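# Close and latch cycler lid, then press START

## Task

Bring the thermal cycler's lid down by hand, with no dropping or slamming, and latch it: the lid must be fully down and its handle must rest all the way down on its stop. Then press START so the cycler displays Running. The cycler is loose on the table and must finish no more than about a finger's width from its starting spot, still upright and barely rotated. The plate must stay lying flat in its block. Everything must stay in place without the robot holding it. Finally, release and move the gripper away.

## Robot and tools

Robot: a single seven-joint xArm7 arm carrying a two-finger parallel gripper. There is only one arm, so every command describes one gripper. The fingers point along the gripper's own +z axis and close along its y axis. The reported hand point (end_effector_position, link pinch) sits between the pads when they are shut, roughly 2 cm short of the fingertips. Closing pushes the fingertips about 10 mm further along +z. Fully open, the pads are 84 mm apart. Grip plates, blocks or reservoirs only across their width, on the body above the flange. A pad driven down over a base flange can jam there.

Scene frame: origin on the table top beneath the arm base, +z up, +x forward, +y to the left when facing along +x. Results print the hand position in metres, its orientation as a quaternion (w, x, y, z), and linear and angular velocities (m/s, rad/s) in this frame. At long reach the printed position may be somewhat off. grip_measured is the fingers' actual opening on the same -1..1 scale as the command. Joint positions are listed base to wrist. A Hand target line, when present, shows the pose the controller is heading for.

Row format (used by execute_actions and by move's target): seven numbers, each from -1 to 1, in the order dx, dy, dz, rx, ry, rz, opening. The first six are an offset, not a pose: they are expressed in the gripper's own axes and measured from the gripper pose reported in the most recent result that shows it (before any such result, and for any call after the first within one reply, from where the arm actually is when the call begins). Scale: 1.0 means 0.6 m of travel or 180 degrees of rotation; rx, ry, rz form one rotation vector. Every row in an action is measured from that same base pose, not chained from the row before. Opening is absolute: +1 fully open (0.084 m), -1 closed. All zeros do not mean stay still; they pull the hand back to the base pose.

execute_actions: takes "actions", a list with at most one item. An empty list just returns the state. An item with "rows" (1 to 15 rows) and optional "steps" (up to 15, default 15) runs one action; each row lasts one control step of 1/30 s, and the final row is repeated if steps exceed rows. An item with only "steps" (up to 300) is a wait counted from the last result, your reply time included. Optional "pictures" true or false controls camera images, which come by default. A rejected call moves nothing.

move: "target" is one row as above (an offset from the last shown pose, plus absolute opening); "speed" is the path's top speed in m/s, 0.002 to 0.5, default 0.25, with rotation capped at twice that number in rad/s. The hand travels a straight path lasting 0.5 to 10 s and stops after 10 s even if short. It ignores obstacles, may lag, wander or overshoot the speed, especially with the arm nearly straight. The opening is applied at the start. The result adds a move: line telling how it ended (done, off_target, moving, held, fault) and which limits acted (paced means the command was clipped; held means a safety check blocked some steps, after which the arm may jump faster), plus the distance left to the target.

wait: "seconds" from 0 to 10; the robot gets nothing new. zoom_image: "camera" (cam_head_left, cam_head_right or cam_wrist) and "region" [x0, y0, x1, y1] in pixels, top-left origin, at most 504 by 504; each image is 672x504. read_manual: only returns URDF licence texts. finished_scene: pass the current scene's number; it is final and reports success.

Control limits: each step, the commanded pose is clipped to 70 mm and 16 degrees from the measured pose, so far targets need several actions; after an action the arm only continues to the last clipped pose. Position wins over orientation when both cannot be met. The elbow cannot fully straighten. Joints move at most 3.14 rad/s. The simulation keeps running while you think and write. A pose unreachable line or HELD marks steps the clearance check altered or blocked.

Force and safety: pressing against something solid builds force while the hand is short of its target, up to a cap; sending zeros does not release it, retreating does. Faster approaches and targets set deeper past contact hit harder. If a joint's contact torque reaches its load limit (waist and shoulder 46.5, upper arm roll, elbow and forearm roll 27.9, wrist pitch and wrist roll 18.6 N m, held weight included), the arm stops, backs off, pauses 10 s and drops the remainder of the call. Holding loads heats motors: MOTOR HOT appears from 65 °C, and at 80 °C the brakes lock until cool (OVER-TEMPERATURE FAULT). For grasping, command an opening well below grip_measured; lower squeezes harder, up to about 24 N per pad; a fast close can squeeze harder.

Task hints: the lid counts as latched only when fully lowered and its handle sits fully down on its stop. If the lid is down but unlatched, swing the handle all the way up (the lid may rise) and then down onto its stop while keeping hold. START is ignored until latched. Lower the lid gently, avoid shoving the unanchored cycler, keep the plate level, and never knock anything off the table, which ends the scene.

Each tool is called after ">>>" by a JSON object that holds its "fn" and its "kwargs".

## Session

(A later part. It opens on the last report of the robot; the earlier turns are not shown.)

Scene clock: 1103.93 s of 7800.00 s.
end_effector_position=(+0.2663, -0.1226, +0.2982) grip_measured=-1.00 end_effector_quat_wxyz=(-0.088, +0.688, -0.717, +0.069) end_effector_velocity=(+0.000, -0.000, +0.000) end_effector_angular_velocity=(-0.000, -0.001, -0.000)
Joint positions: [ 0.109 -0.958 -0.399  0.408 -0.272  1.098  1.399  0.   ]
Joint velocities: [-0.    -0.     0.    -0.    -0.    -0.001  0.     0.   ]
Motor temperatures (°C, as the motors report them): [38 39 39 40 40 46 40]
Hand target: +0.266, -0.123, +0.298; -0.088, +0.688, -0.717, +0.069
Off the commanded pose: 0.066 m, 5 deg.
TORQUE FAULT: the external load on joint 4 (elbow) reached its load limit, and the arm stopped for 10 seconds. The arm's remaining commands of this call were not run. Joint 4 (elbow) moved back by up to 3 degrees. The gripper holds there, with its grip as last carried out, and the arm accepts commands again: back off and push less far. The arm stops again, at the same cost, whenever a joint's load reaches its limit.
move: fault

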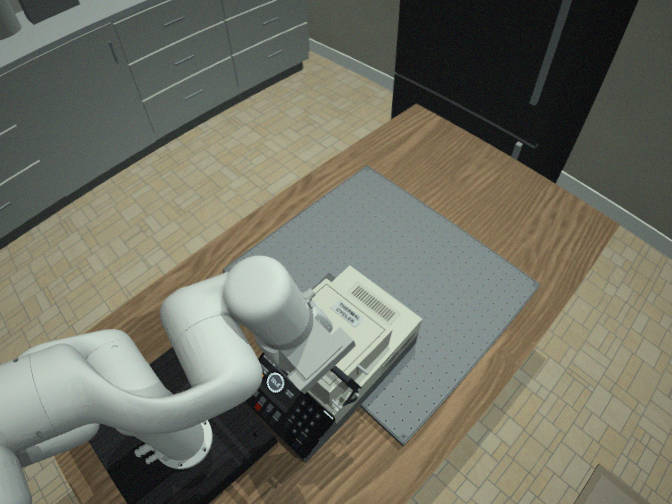

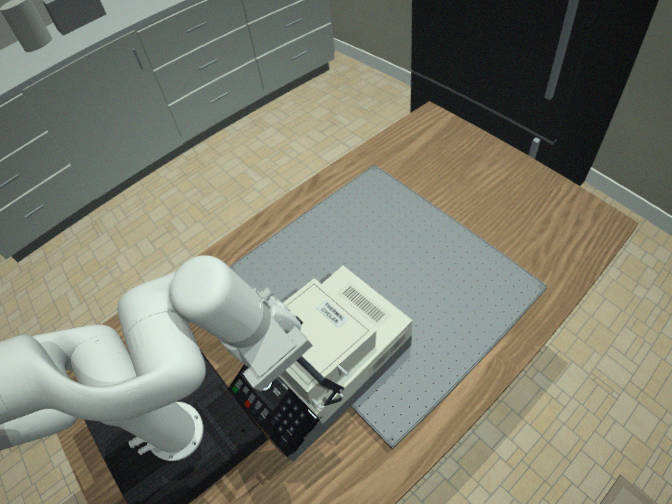

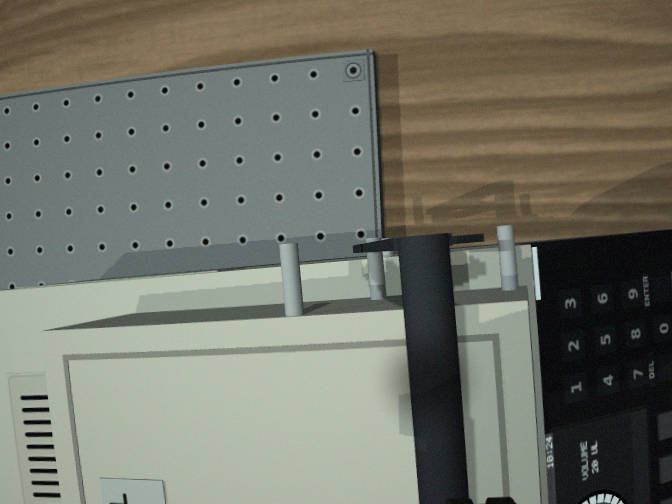

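>>> {"fn": "move", "kwargs": {"target": [0,0,-0.02,0,0,0,-0.2], "speed": 0.03}}

>>> {"fn": "move", "kwargs": {"target": [0,-0.008,0.06,0,0,0,-0.2], "speed": 0.02}}

>>> {"fn": "move", "kwargs": {"target": [0,0,0,0,0,0,-1]}}

>>> {"fn": "move", "kwargs": {"target": [0,-0.08,0,0,0,0,-1], "speed": 0.02}}

Scene clock: 1107.23 s of 7800.00 s.
end_effector_position=(+0.2637, -0.1228, +0.3097) grip_measured=-0.22 end_effector_quat_wxyz=(-0.088, +0.688, -0.717, +0.069) end_effector_velocity=(-0.001, +0.000, +0.001) end_effector_angular_velocity=(+0.000, +0.002, -0.000)
Joint positions: [ 0.11  -0.972 -0.388  0.434 -0.263  1.139  1.398  0.035]
Joint velocities: [-0.    -0.001  0.001  0.003  0.001  0.006 -0.     0.   ]
Motor temperatures (°C, as the motors report them): [38 39 39 40 40 46 40]
Hand target: +0.264, -0.123, +0.310; -0.088, +0.688, -0.717, +0.069
Off the commanded pose: 0.000 m, 0 deg.
move: done

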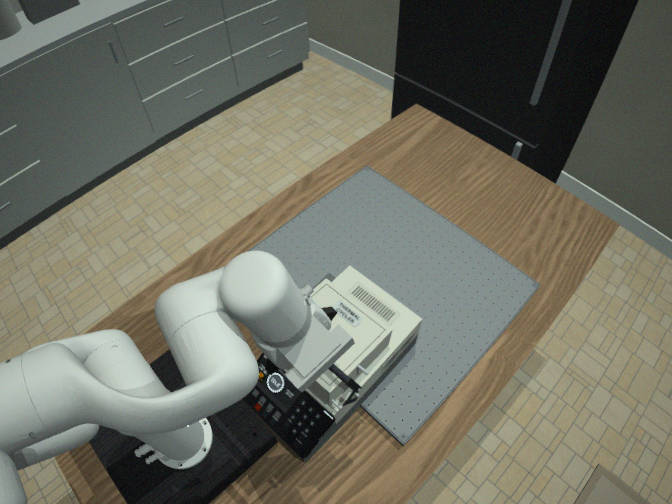

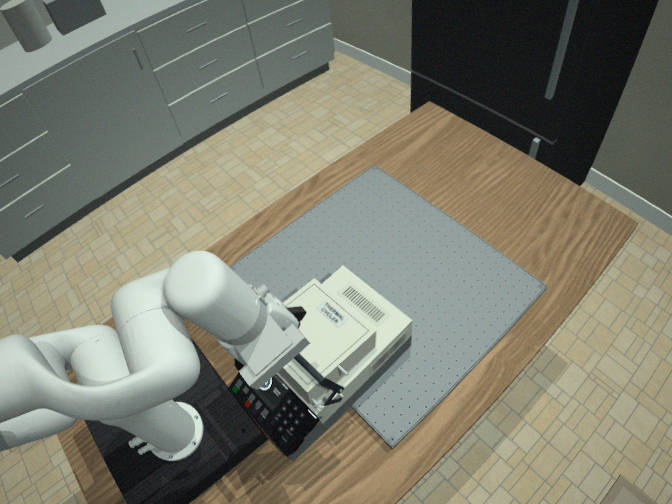

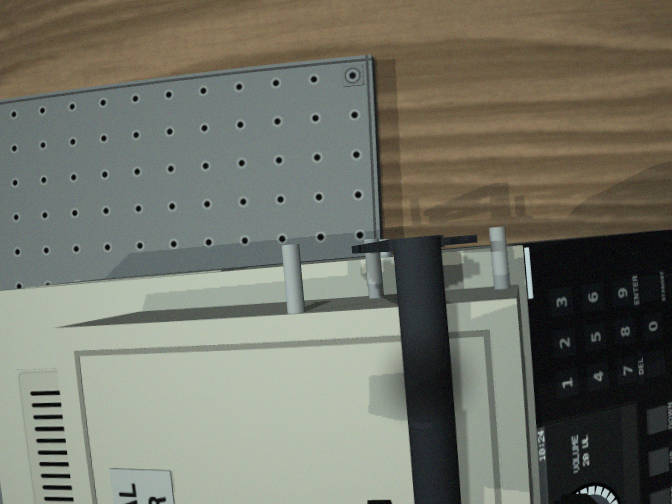

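Scene clock: 1109.30 s of 7800.00 s.
end_effector_position=(+0.2762, -0.1224, +0.2758) grip_measured=-0.22 end_effector_quat_wxyz=(-0.088, +0.688, -0.718, +0.069) end_effector_velocity=(+0.001, -0.000, -0.001) end_effector_angular_velocity=(-0.001, -0.002, -0.000)
Joint positions: [ 0.118 -0.9   -0.423  0.37  -0.285  1.003  1.403  0.035]
Joint velocities: [ 0.     0.003 -0.001 -0.001 -0.001 -0.006  0.     0.   ]
Motor temperatures (°C, as the motors report them): [38 39 39 40 40 46 40]
Hand target: +0.276, -0.122, +0.276; -0.088, +0.688, -0.718, +0.069
Off the commanded pose: 0.000 m, 0 deg.
move: done

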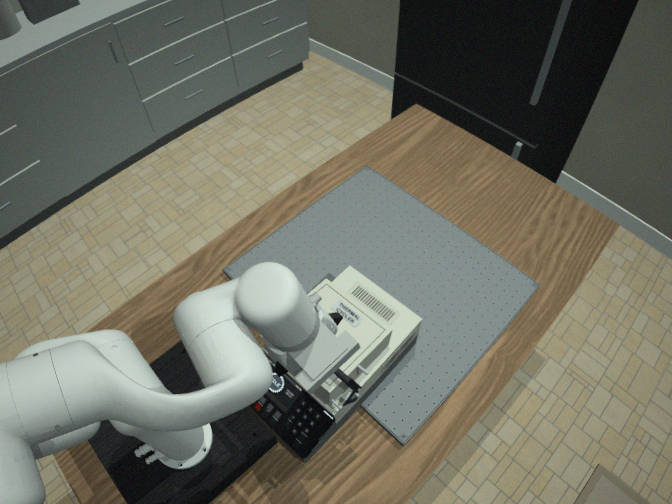

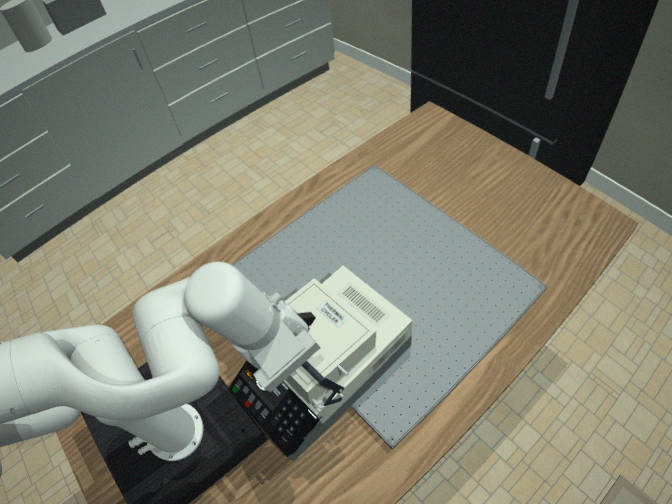

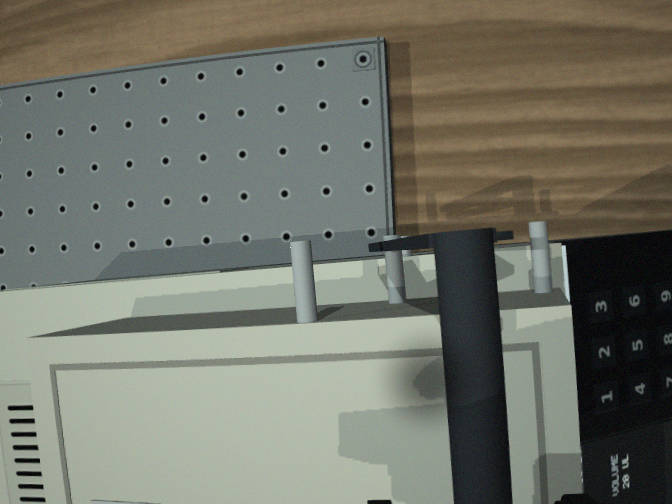

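Scene clock: 1109.80 s of 7800.00 s.
end_effector_position=(+0.2762, -0.1224, +0.2758) grip_measured=-0.71 end_effector_quat_wxyz=(-0.088, +0.688, -0.717, +0.069) end_effector_velocity=(-0.000, -0.000, -0.000) end_effector_angular_velocity=(+0.001, +0.002, -0.002)
Joint positions: [ 0.118 -0.9   -0.423  0.37  -0.285  1.003  1.403  0.013]
Joint velocities: [-0.001  0.    -0.     0.001  0.001  0.002  0.001  0.   ]
Motor temperatures (°C, as the motors report them): [38 39 39 40 40 46 40]
Hand target: +0.276, -0.122, +0.276; -0.088, +0.688, -0.718, +0.069
Off the commanded pose: 0.000 m, 0 deg.
move: done

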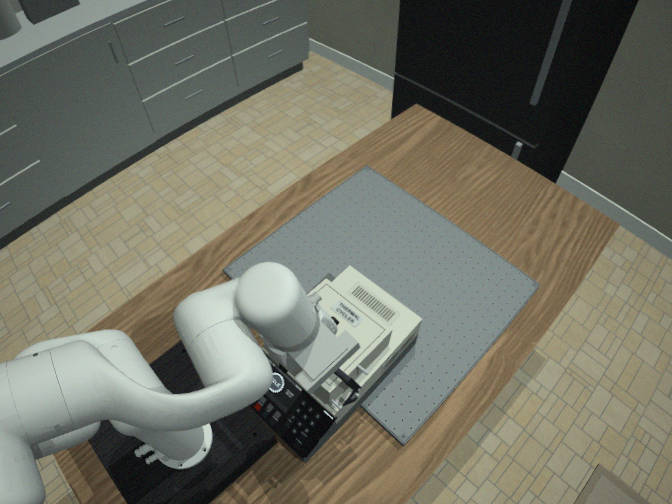

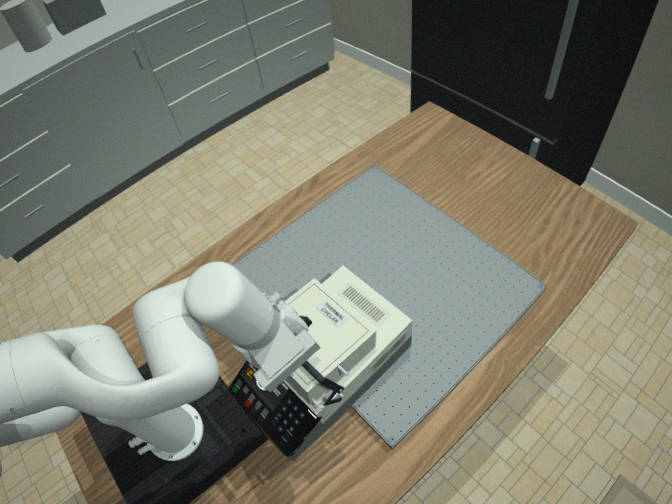

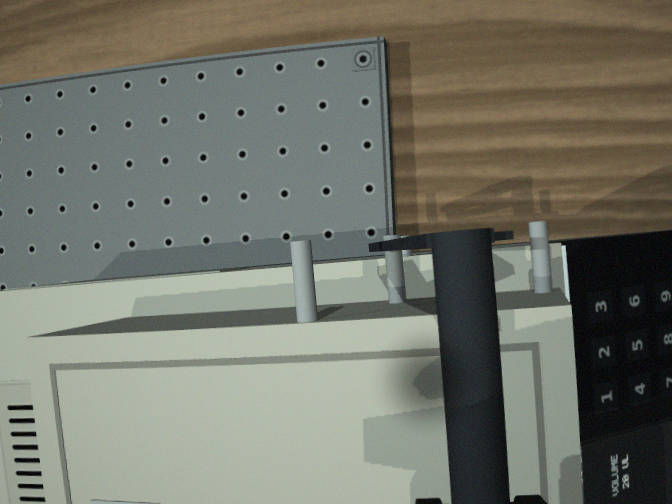

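Scene clock: 1112.47 s of 7800.00 s.
end_effector_position=(+0.3230, -0.1245, +0.2862) grip_measured=-0.70 end_effector_quat_wxyz=(-0.088, +0.688, -0.717, +0.069) end_effector_velocity=(+0.001, -0.000, +0.000) end_effector_angular_velocity=(+0.002, +0.000, -0.001)
Joint positions: [ 0.199 -0.71  -0.432  0.498 -0.242  0.934  1.421  0.013]
Joint velocities: [ 0.002  0.004 -0.002  0.004  0.002 -0.    -0.     0.   ]
Motor temperatures (°C, as the motors report them): [38 39 39 40 40 46 40]
Hand target: +0.323, -0.125, +0.286; -0.088, +0.688, -0.717, +0.069
Off the commanded pose: 0.000 m, 0 deg.
move: done

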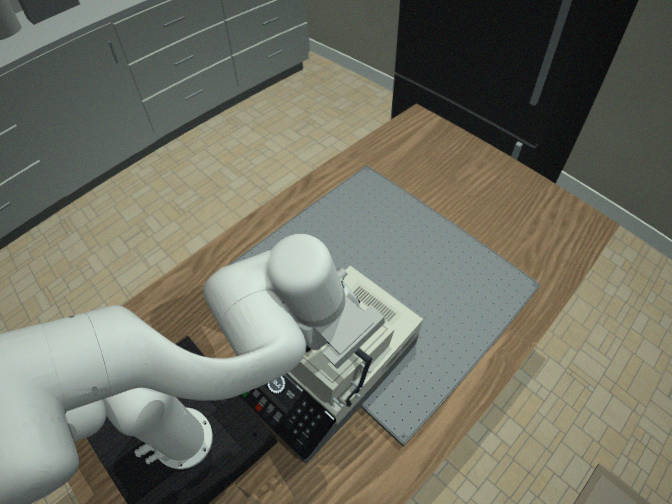

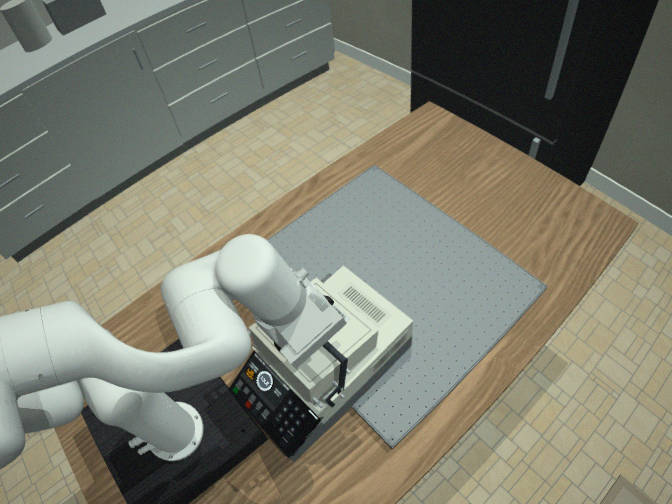

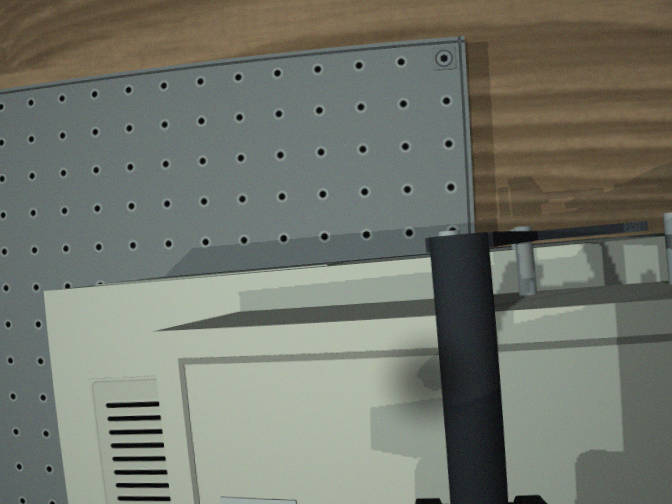

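>>> {"fn": "move", "kwargs": {"target": [0,0,0,0,0,0,-0.2]}}

>>> {"fn": "move", "kwargs": {"target": [0,0,-0.09,0,0,0,-0.2], "speed": 0.04}}

>>> {"fn": "move", "kwargs": {"target": [0.3,0.03,-0.12,0,-0.22,0,-0.2], "speed": 0.08}}

Scene clock: 1115.47 s of 7800.00 s.
end_effector_position=(+0.3231, -0.1246, +0.2863) grip_measured=-0.22 end_effector_quat_wxyz=(-0.088, +0.688, -0.717, +0.069) end_effector_velocity=(+0.000, +0.000, +0.000) end_effector_angular_velocity=(-0.000, -0.001, +0.001)
Joint positions: [ 0.2   -0.71  -0.433  0.498 -0.243  0.934  1.422  0.035]
Joint velocities: [ 0.001  0.     0.001 -0.     0.    -0.002 -0.    -0.   ]
Motor temperatures (°C, as the motors report them): [38 39 39 41 40 47 40]
Hand target: +0.323, -0.125, +0.286; -0.088, +0.688, -0.717, +0.069
Off the commanded pose: 0.000 m, 0 deg.
move: done

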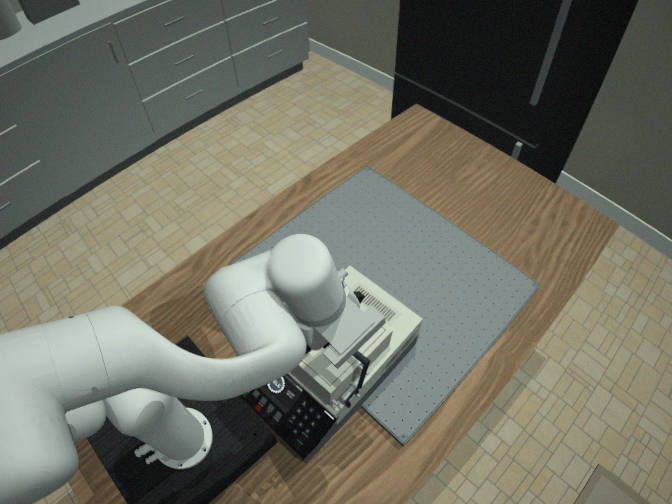

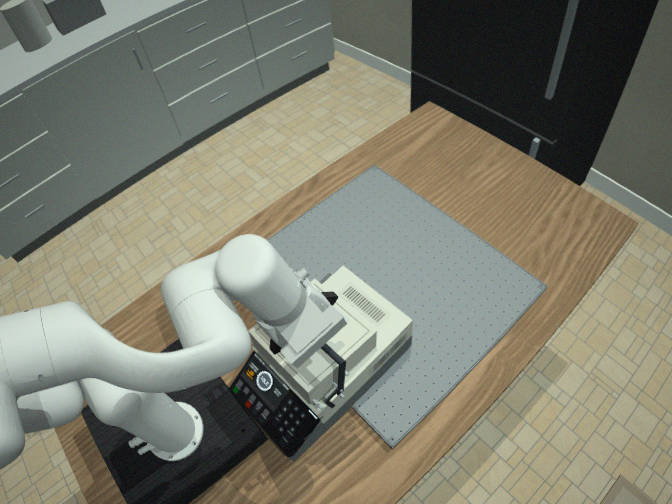

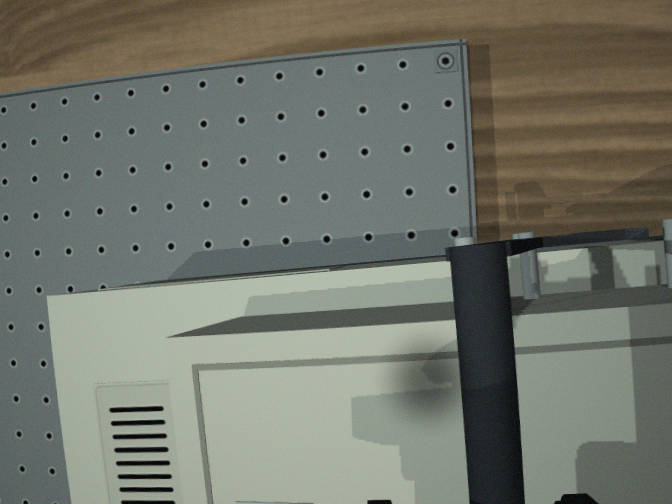

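Scene clock: 1117.10 s of 7800.00 s.
end_effector_position=(+0.3113, -0.1255, +0.3387) grip_measured=-0.22 end_effector_quat_wxyz=(-0.088, +0.688, -0.717, +0.069) end_effector_velocity=(-0.001, +0.000, +0.001) end_effector_angular_velocity=(+0.001, +0.001, +0.001)
Joint positions: [ 0.194 -0.786 -0.388  0.604 -0.223  1.117  1.423  0.035]
Joint velocities: [ 0.    -0.002  0.001  0.002  0.001  0.006 -0.     0.   ]
Motor temperatures (°C, as the motors report them): [38 39 39 41 40 47 40]
Hand target: +0.311, -0.126, +0.339; -0.088, +0.688, -0.717, +0.069
Off the commanded pose: 0.000 m, 0 deg.
move: done

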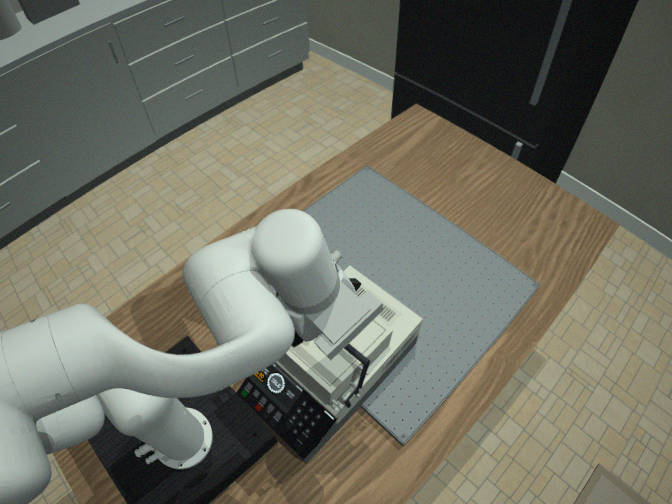

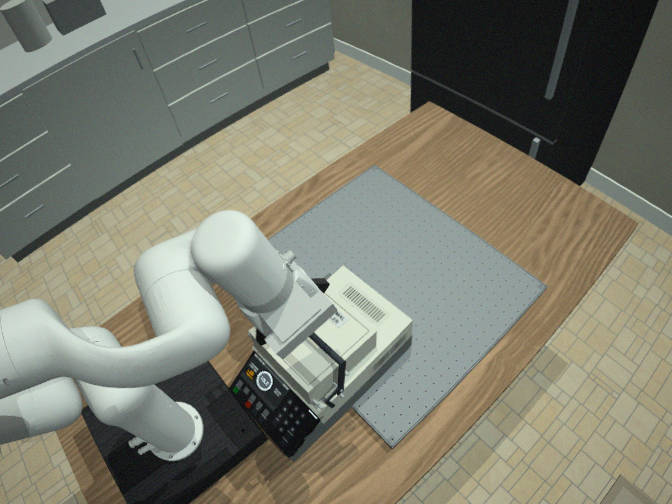

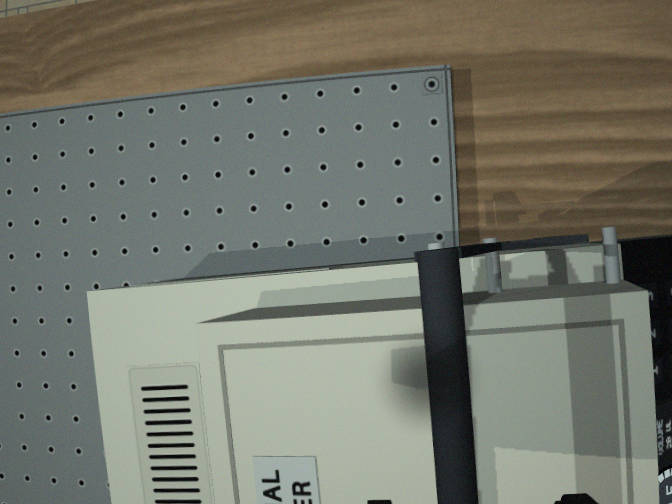

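Scene clock: 1121.77 s of 7800.00 s.
end_effector_position=(+0.2709, -0.3061, +0.4001) grip_measured=-0.22 end_effector_quat_wxyz=(-0.325, +0.671, -0.645, -0.166) end_effector_velocity=(-0.000, -0.001, +0.001) end_effector_angular_velocity=(+0.008, +0.001, +0.003)
Joint positions: [ 0.936 -0.557 -1.609  1.497  0.118  1.801  0.804  0.035]
Joint velocities: [ 0.018 -0.009 -0.013  0.014 -0.003  0.011  0.004 -0.   ]
Motor temperatures (°C, as the motors report them): [38 39 39 40 40 46 40]
Hand target: +0.271, -0.306, +0.400; -0.326, +0.671, -0.645, -0.166
Off the commanded pose: 0.001 m, 0 deg.
move: done

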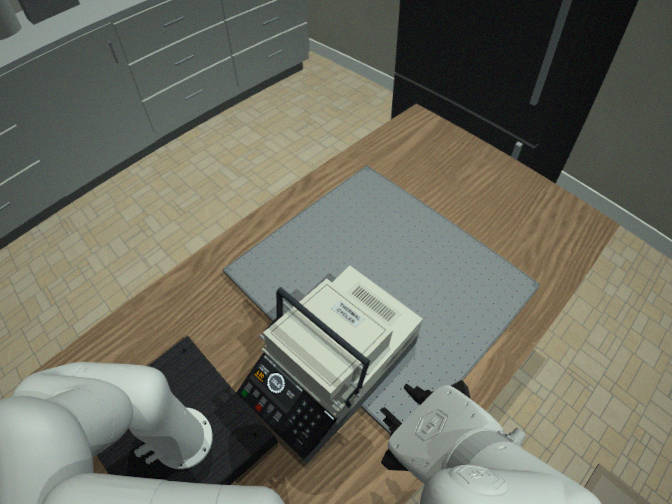

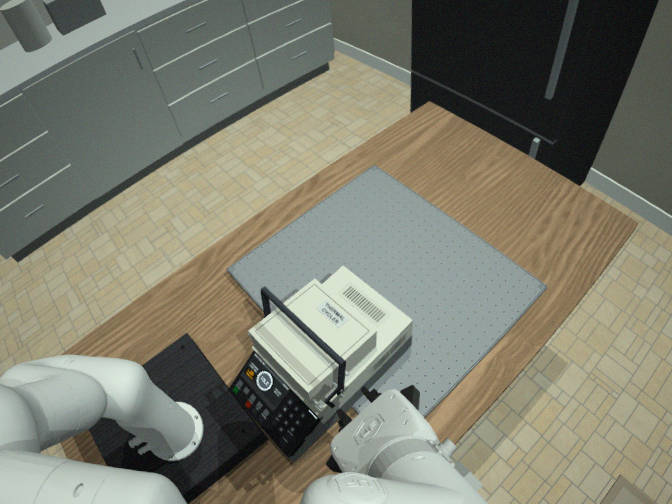

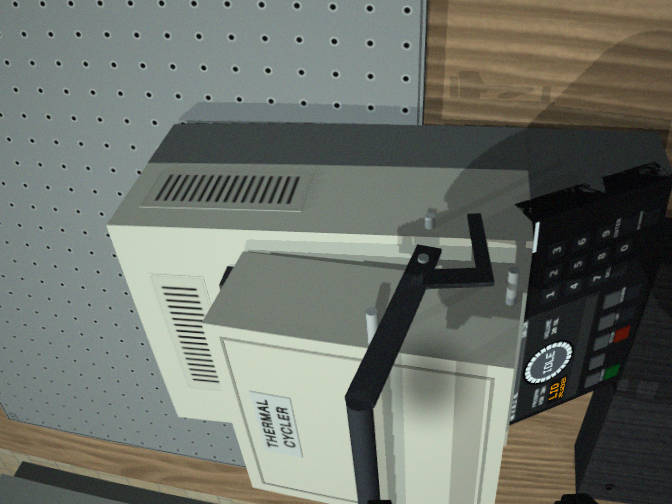

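>>> {"fn": "zoom_image", "kwargs": {"camera": "cam_wrist", "region": [200,160,580,360]}}

Region (200, 160, 580, 360) of cam_wrist's 672x504 image, scaled by 1.326, with more detail than that image has; it fills the top 265 rows of this view, and the rest is white.

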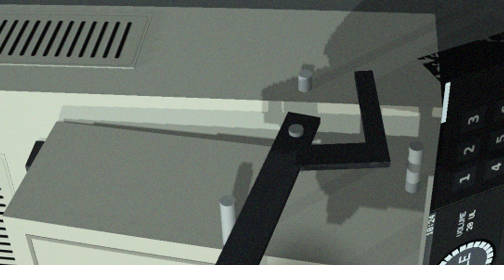

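>>> {"fn": "move", "kwargs": {"target": [-0.3,-0.03,0.15,0,0.22,0,-0.2], "speed": 0.08}}

Scene clock: 1130.60 s of 7800.00 s.
end_effector_position=(+0.2863, -0.1114, +0.4535) grip_measured=-0.22 end_effector_quat_wxyz=(-0.088, +0.688, -0.717, +0.069) end_effector_velocity=(-0.000, +0.002, -0.000) end_effector_angular_velocity=(-0.006, +0.001, -0.004)
Joint positions: [ 0.172 -0.821 -0.269  0.9   -0.145  1.458  1.428  0.035]
Joint velocities: [-0.002 -0.001  0.009 -0.003 -0.002 -0.     0.008 -0.   ]
Motor temperatures (°C, as the motors report them): [38 39 40 40 40 46 40]
Hand target: +0.286, -0.111, +0.454; -0.088, +0.688, -0.717, +0.069
Off the commanded pose: 0.001 m, 0 deg.
After step 90, 1.20 s passed at rest.
move: done

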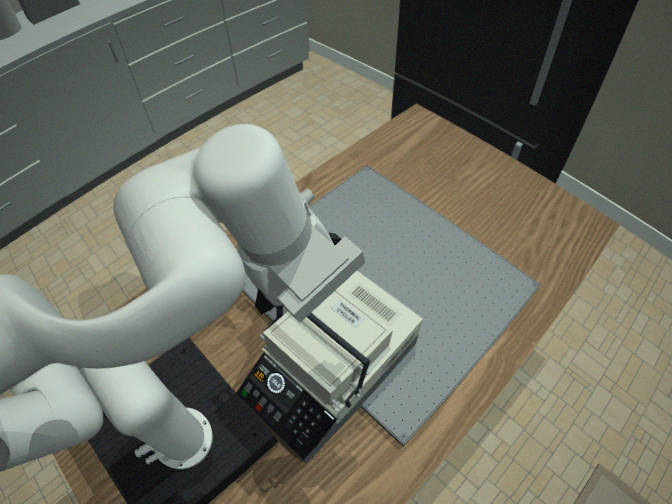

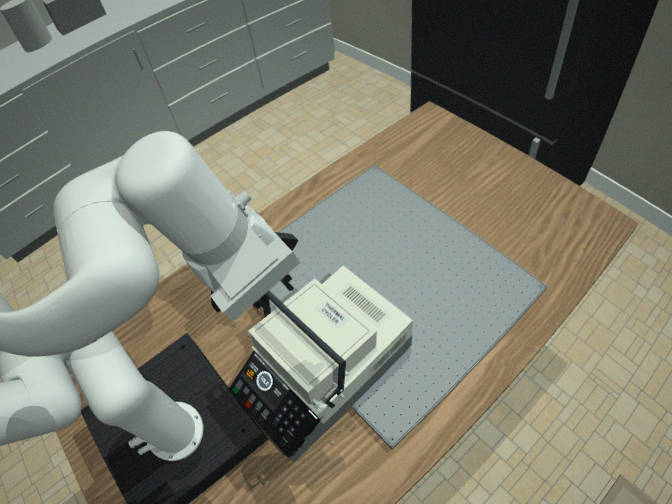

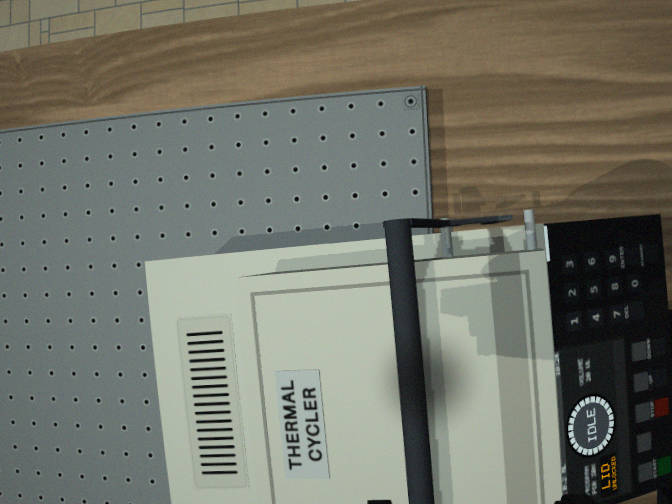

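>>> {"fn": "move", "kwargs": {"target": [-0.01,-0.008,0.28,0,0,-0.025,-0.2], "speed": 0.06}}

>>> {"fn": "move", "kwargs": {"target": [0,0,0,0,0,0,-1]}}

>>> {"fn": "move", "kwargs": {"target": [0,-0.12,-0.055,0,0,0,-1], "speed": 0.025}}

>>> {"fn": "move", "kwargs": {"target": [0,-0.12,0.01,0,0,0,-1], "speed": 0.025}}

>>> {"fn": "zoom_image", "kwargs": {"camera": "cam_head_left", "region": [250,290,400,440]}}

Scene clock: 1135.97 s of 7800.00 s.
end_effector_position=(+0.3279, -0.1027, +0.2911) grip_measured=-0.21 end_effector_quat_wxyz=(-0.085, +0.715, -0.690, +0.072) end_effector_velocity=(+0.001, -0.000, -0.002) end_effector_angular_velocity=(-0.001, -0.001, +0.000)
Joint positions: [ 0.198 -0.712 -0.361  0.495 -0.204  0.941  1.383  0.035]
Joint velocities: [ 0.     0.005 -0.002 -0.004 -0.001 -0.01  -0.001  0.   ]
Motor temperatures (°C, as the motors report them): [38 39 40 40 40 46 40]
Hand target: +0.328, -0.103, +0.291; -0.085, +0.715, -0.690, +0.072
Off the commanded pose: 0.001 m, 0 deg.
move: done

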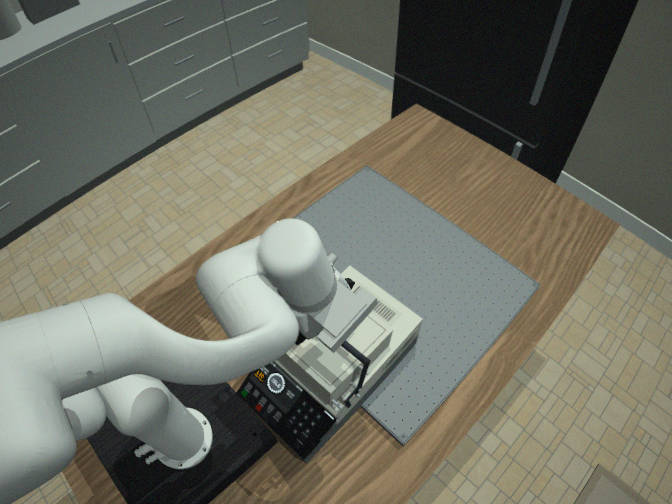

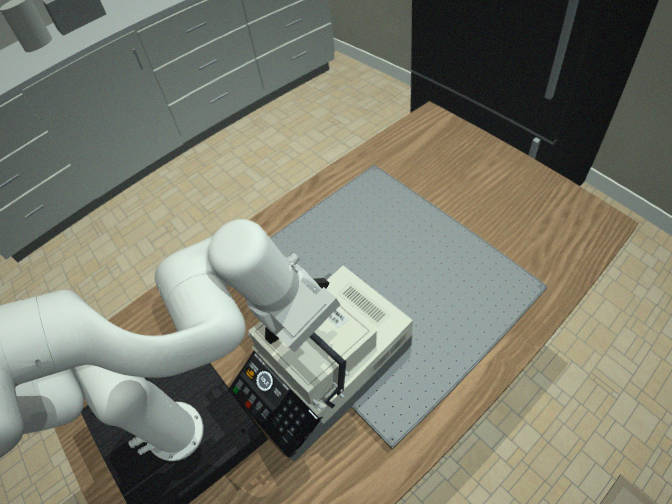

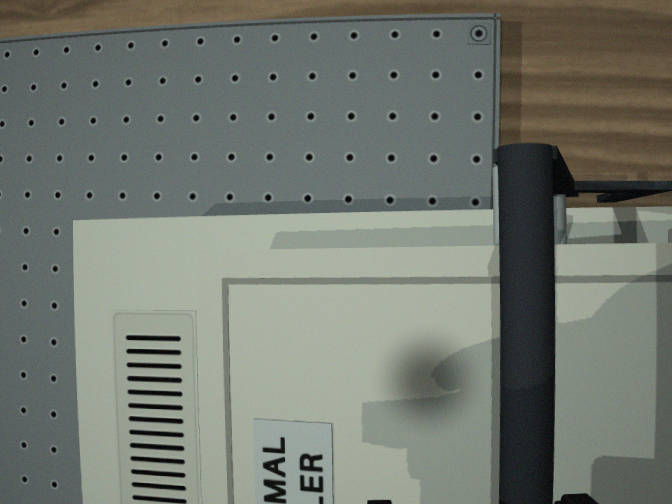

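Scene clock: 1136.47 s of 7800.00 s.
end_effector_position=(+0.3281, -0.1030, +0.2923) grip_measured=-0.76 end_effector_quat_wxyz=(-0.086, +0.715, -0.690, +0.073) end_effector_velocity=(+0.001, -0.000, -0.001) end_effector_angular_velocity=(+0.000, -0.001, -0.001)
Joint positions: [ 0.198 -0.714 -0.361  0.497 -0.204  0.942  1.383  0.011]
Joint velocities: [-0.     0.004 -0.001 -0.002  0.    -0.007  0.     0.   ]
Motor temperatures (°C, as the motors report them): [38 39 40 40 40 46 40]
Hand target: +0.328, -0.103, +0.291; -0.085, +0.715, -0.690, +0.072
Off the commanded pose: 0.001 m, 0 deg.
move: done

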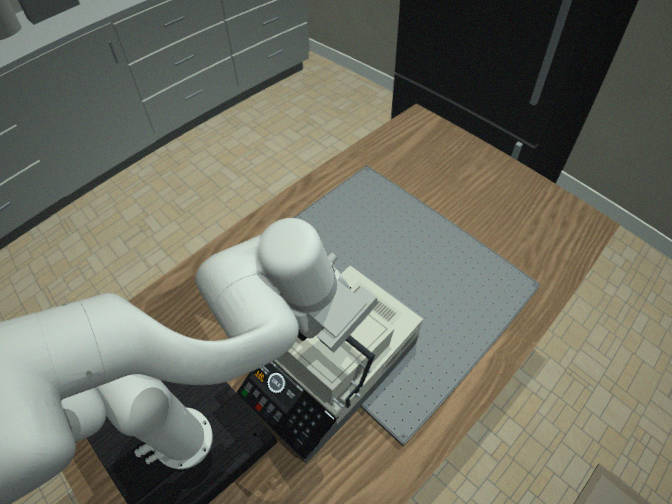

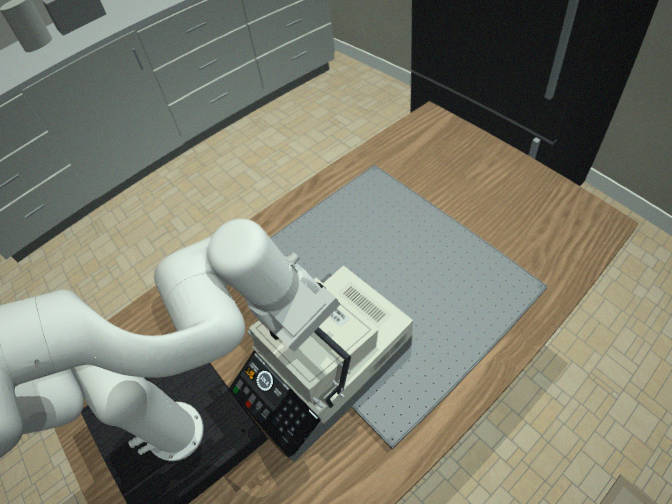

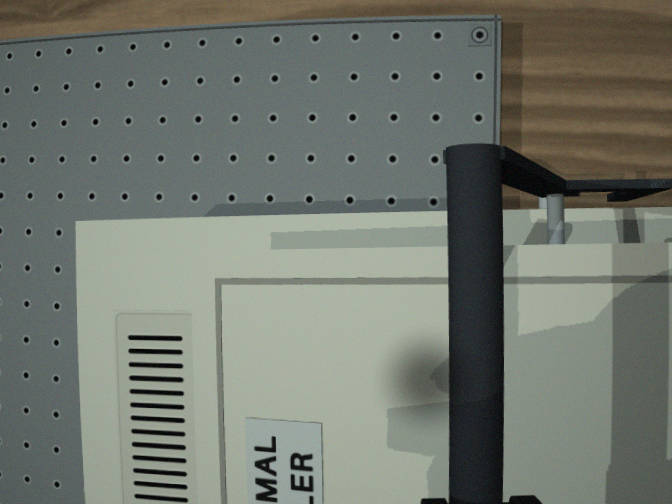

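Scene clock: 1139.90 s of 7800.00 s.
end_effector_position=(+0.3910, -0.1011, +0.3401) grip_measured=-1.00 end_effector_quat_wxyz=(-0.086, +0.715, -0.690, +0.073) end_effector_velocity=(+0.001, -0.000, +0.000) end_effector_angular_velocity=(-0.000, +0.002, -0.000)
Joint positions: [ 0.276 -0.508 -0.356  0.767 -0.134  1.005  1.39   0.   ]
Joint velocities: [ 0.001  0.006 -0.001  0.006  0.001  0.001 -0.     0.   ]
Motor temperatures (°C, as the motors report them): [38 39 39 40 40 46 40]
Hand target: +0.391, -0.101, +0.340; -0.086, +0.715, -0.690, +0.073
Off the commanded pose: 0.000 m, 0 deg.
move: done

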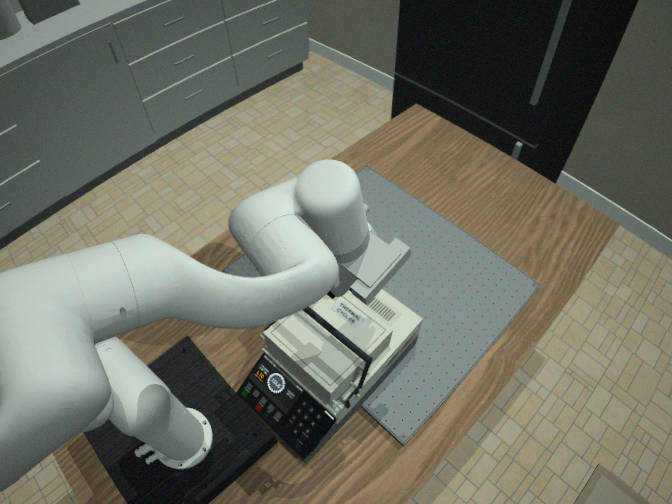

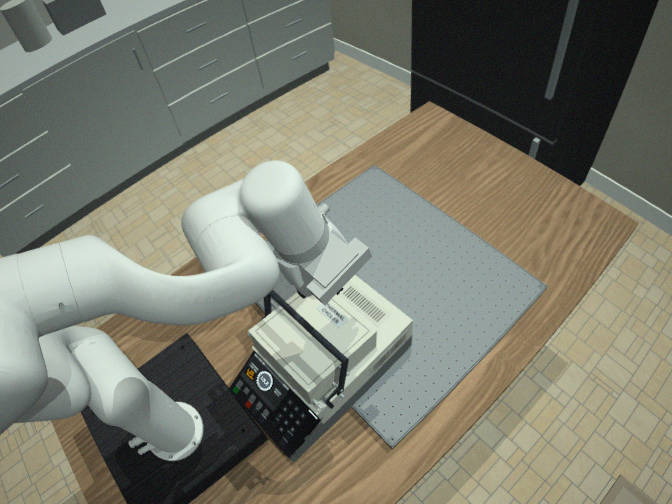

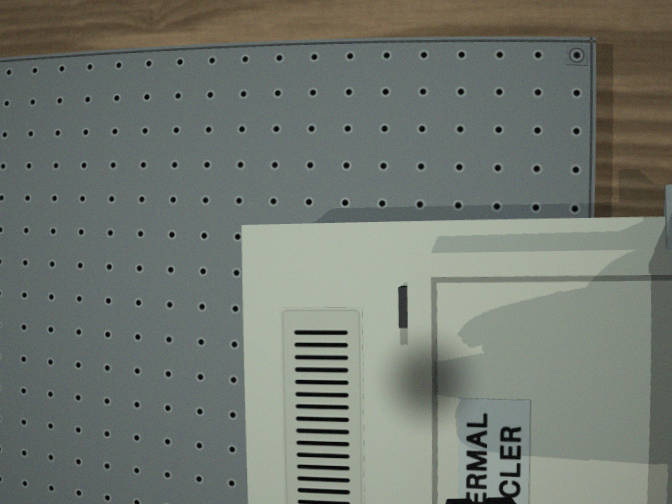

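Scene clock: 1143.03 s of 7800.00 s.
end_effector_position=(+0.4623, -0.0985, +0.3500) grip_measured=-1.00 end_effector_quat_wxyz=(-0.086, +0.715, -0.690, +0.073) end_effector_velocity=(+0.001, -0.001, -0.000) end_effector_angular_velocity=(+0.001, +0.002, -0.002)
Joint positions: [ 0.334 -0.26  -0.383  0.995 -0.049  0.993  1.363  0.   ]
Joint velocities: [ 0.001  0.005 -0.002  0.006  0.002  0.003 -0.001  0.   ]
Motor temperatures (°C, as the motors report them): [38 39 39 40 40 46 40]
Hand target: +0.463, -0.099, +0.350; -0.086, +0.715, -0.690, +0.073
Off the commanded pose: 0.000 m, 0 deg.
move: done

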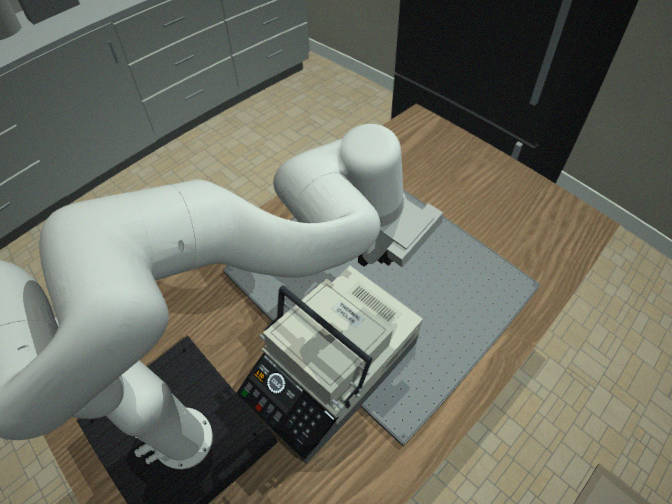

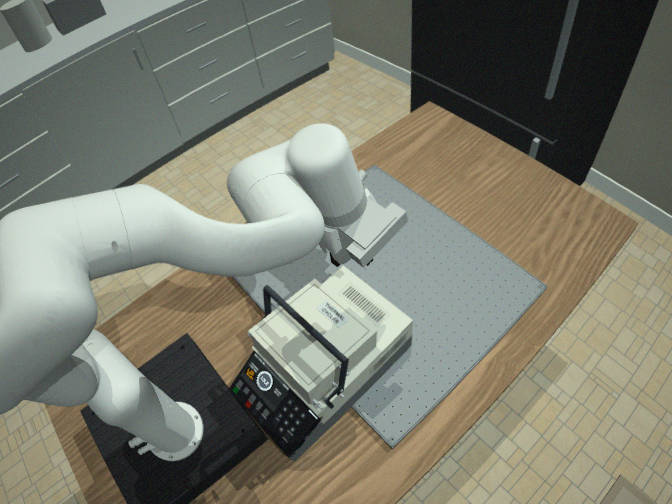

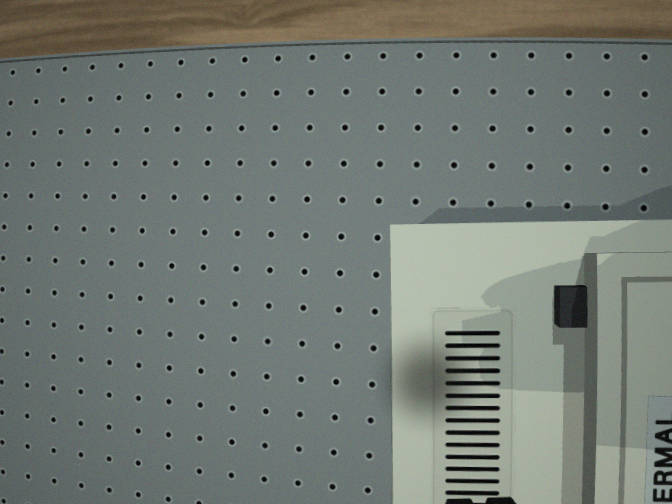

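Region (250, 290, 400, 440) of cam_head_left's 672x504 image, scaled by 3.360, with more detail than that image has.

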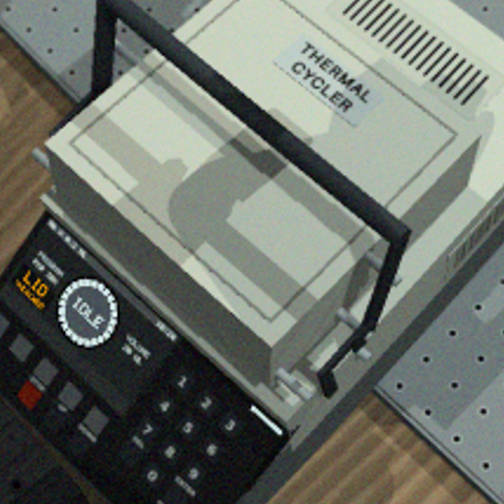

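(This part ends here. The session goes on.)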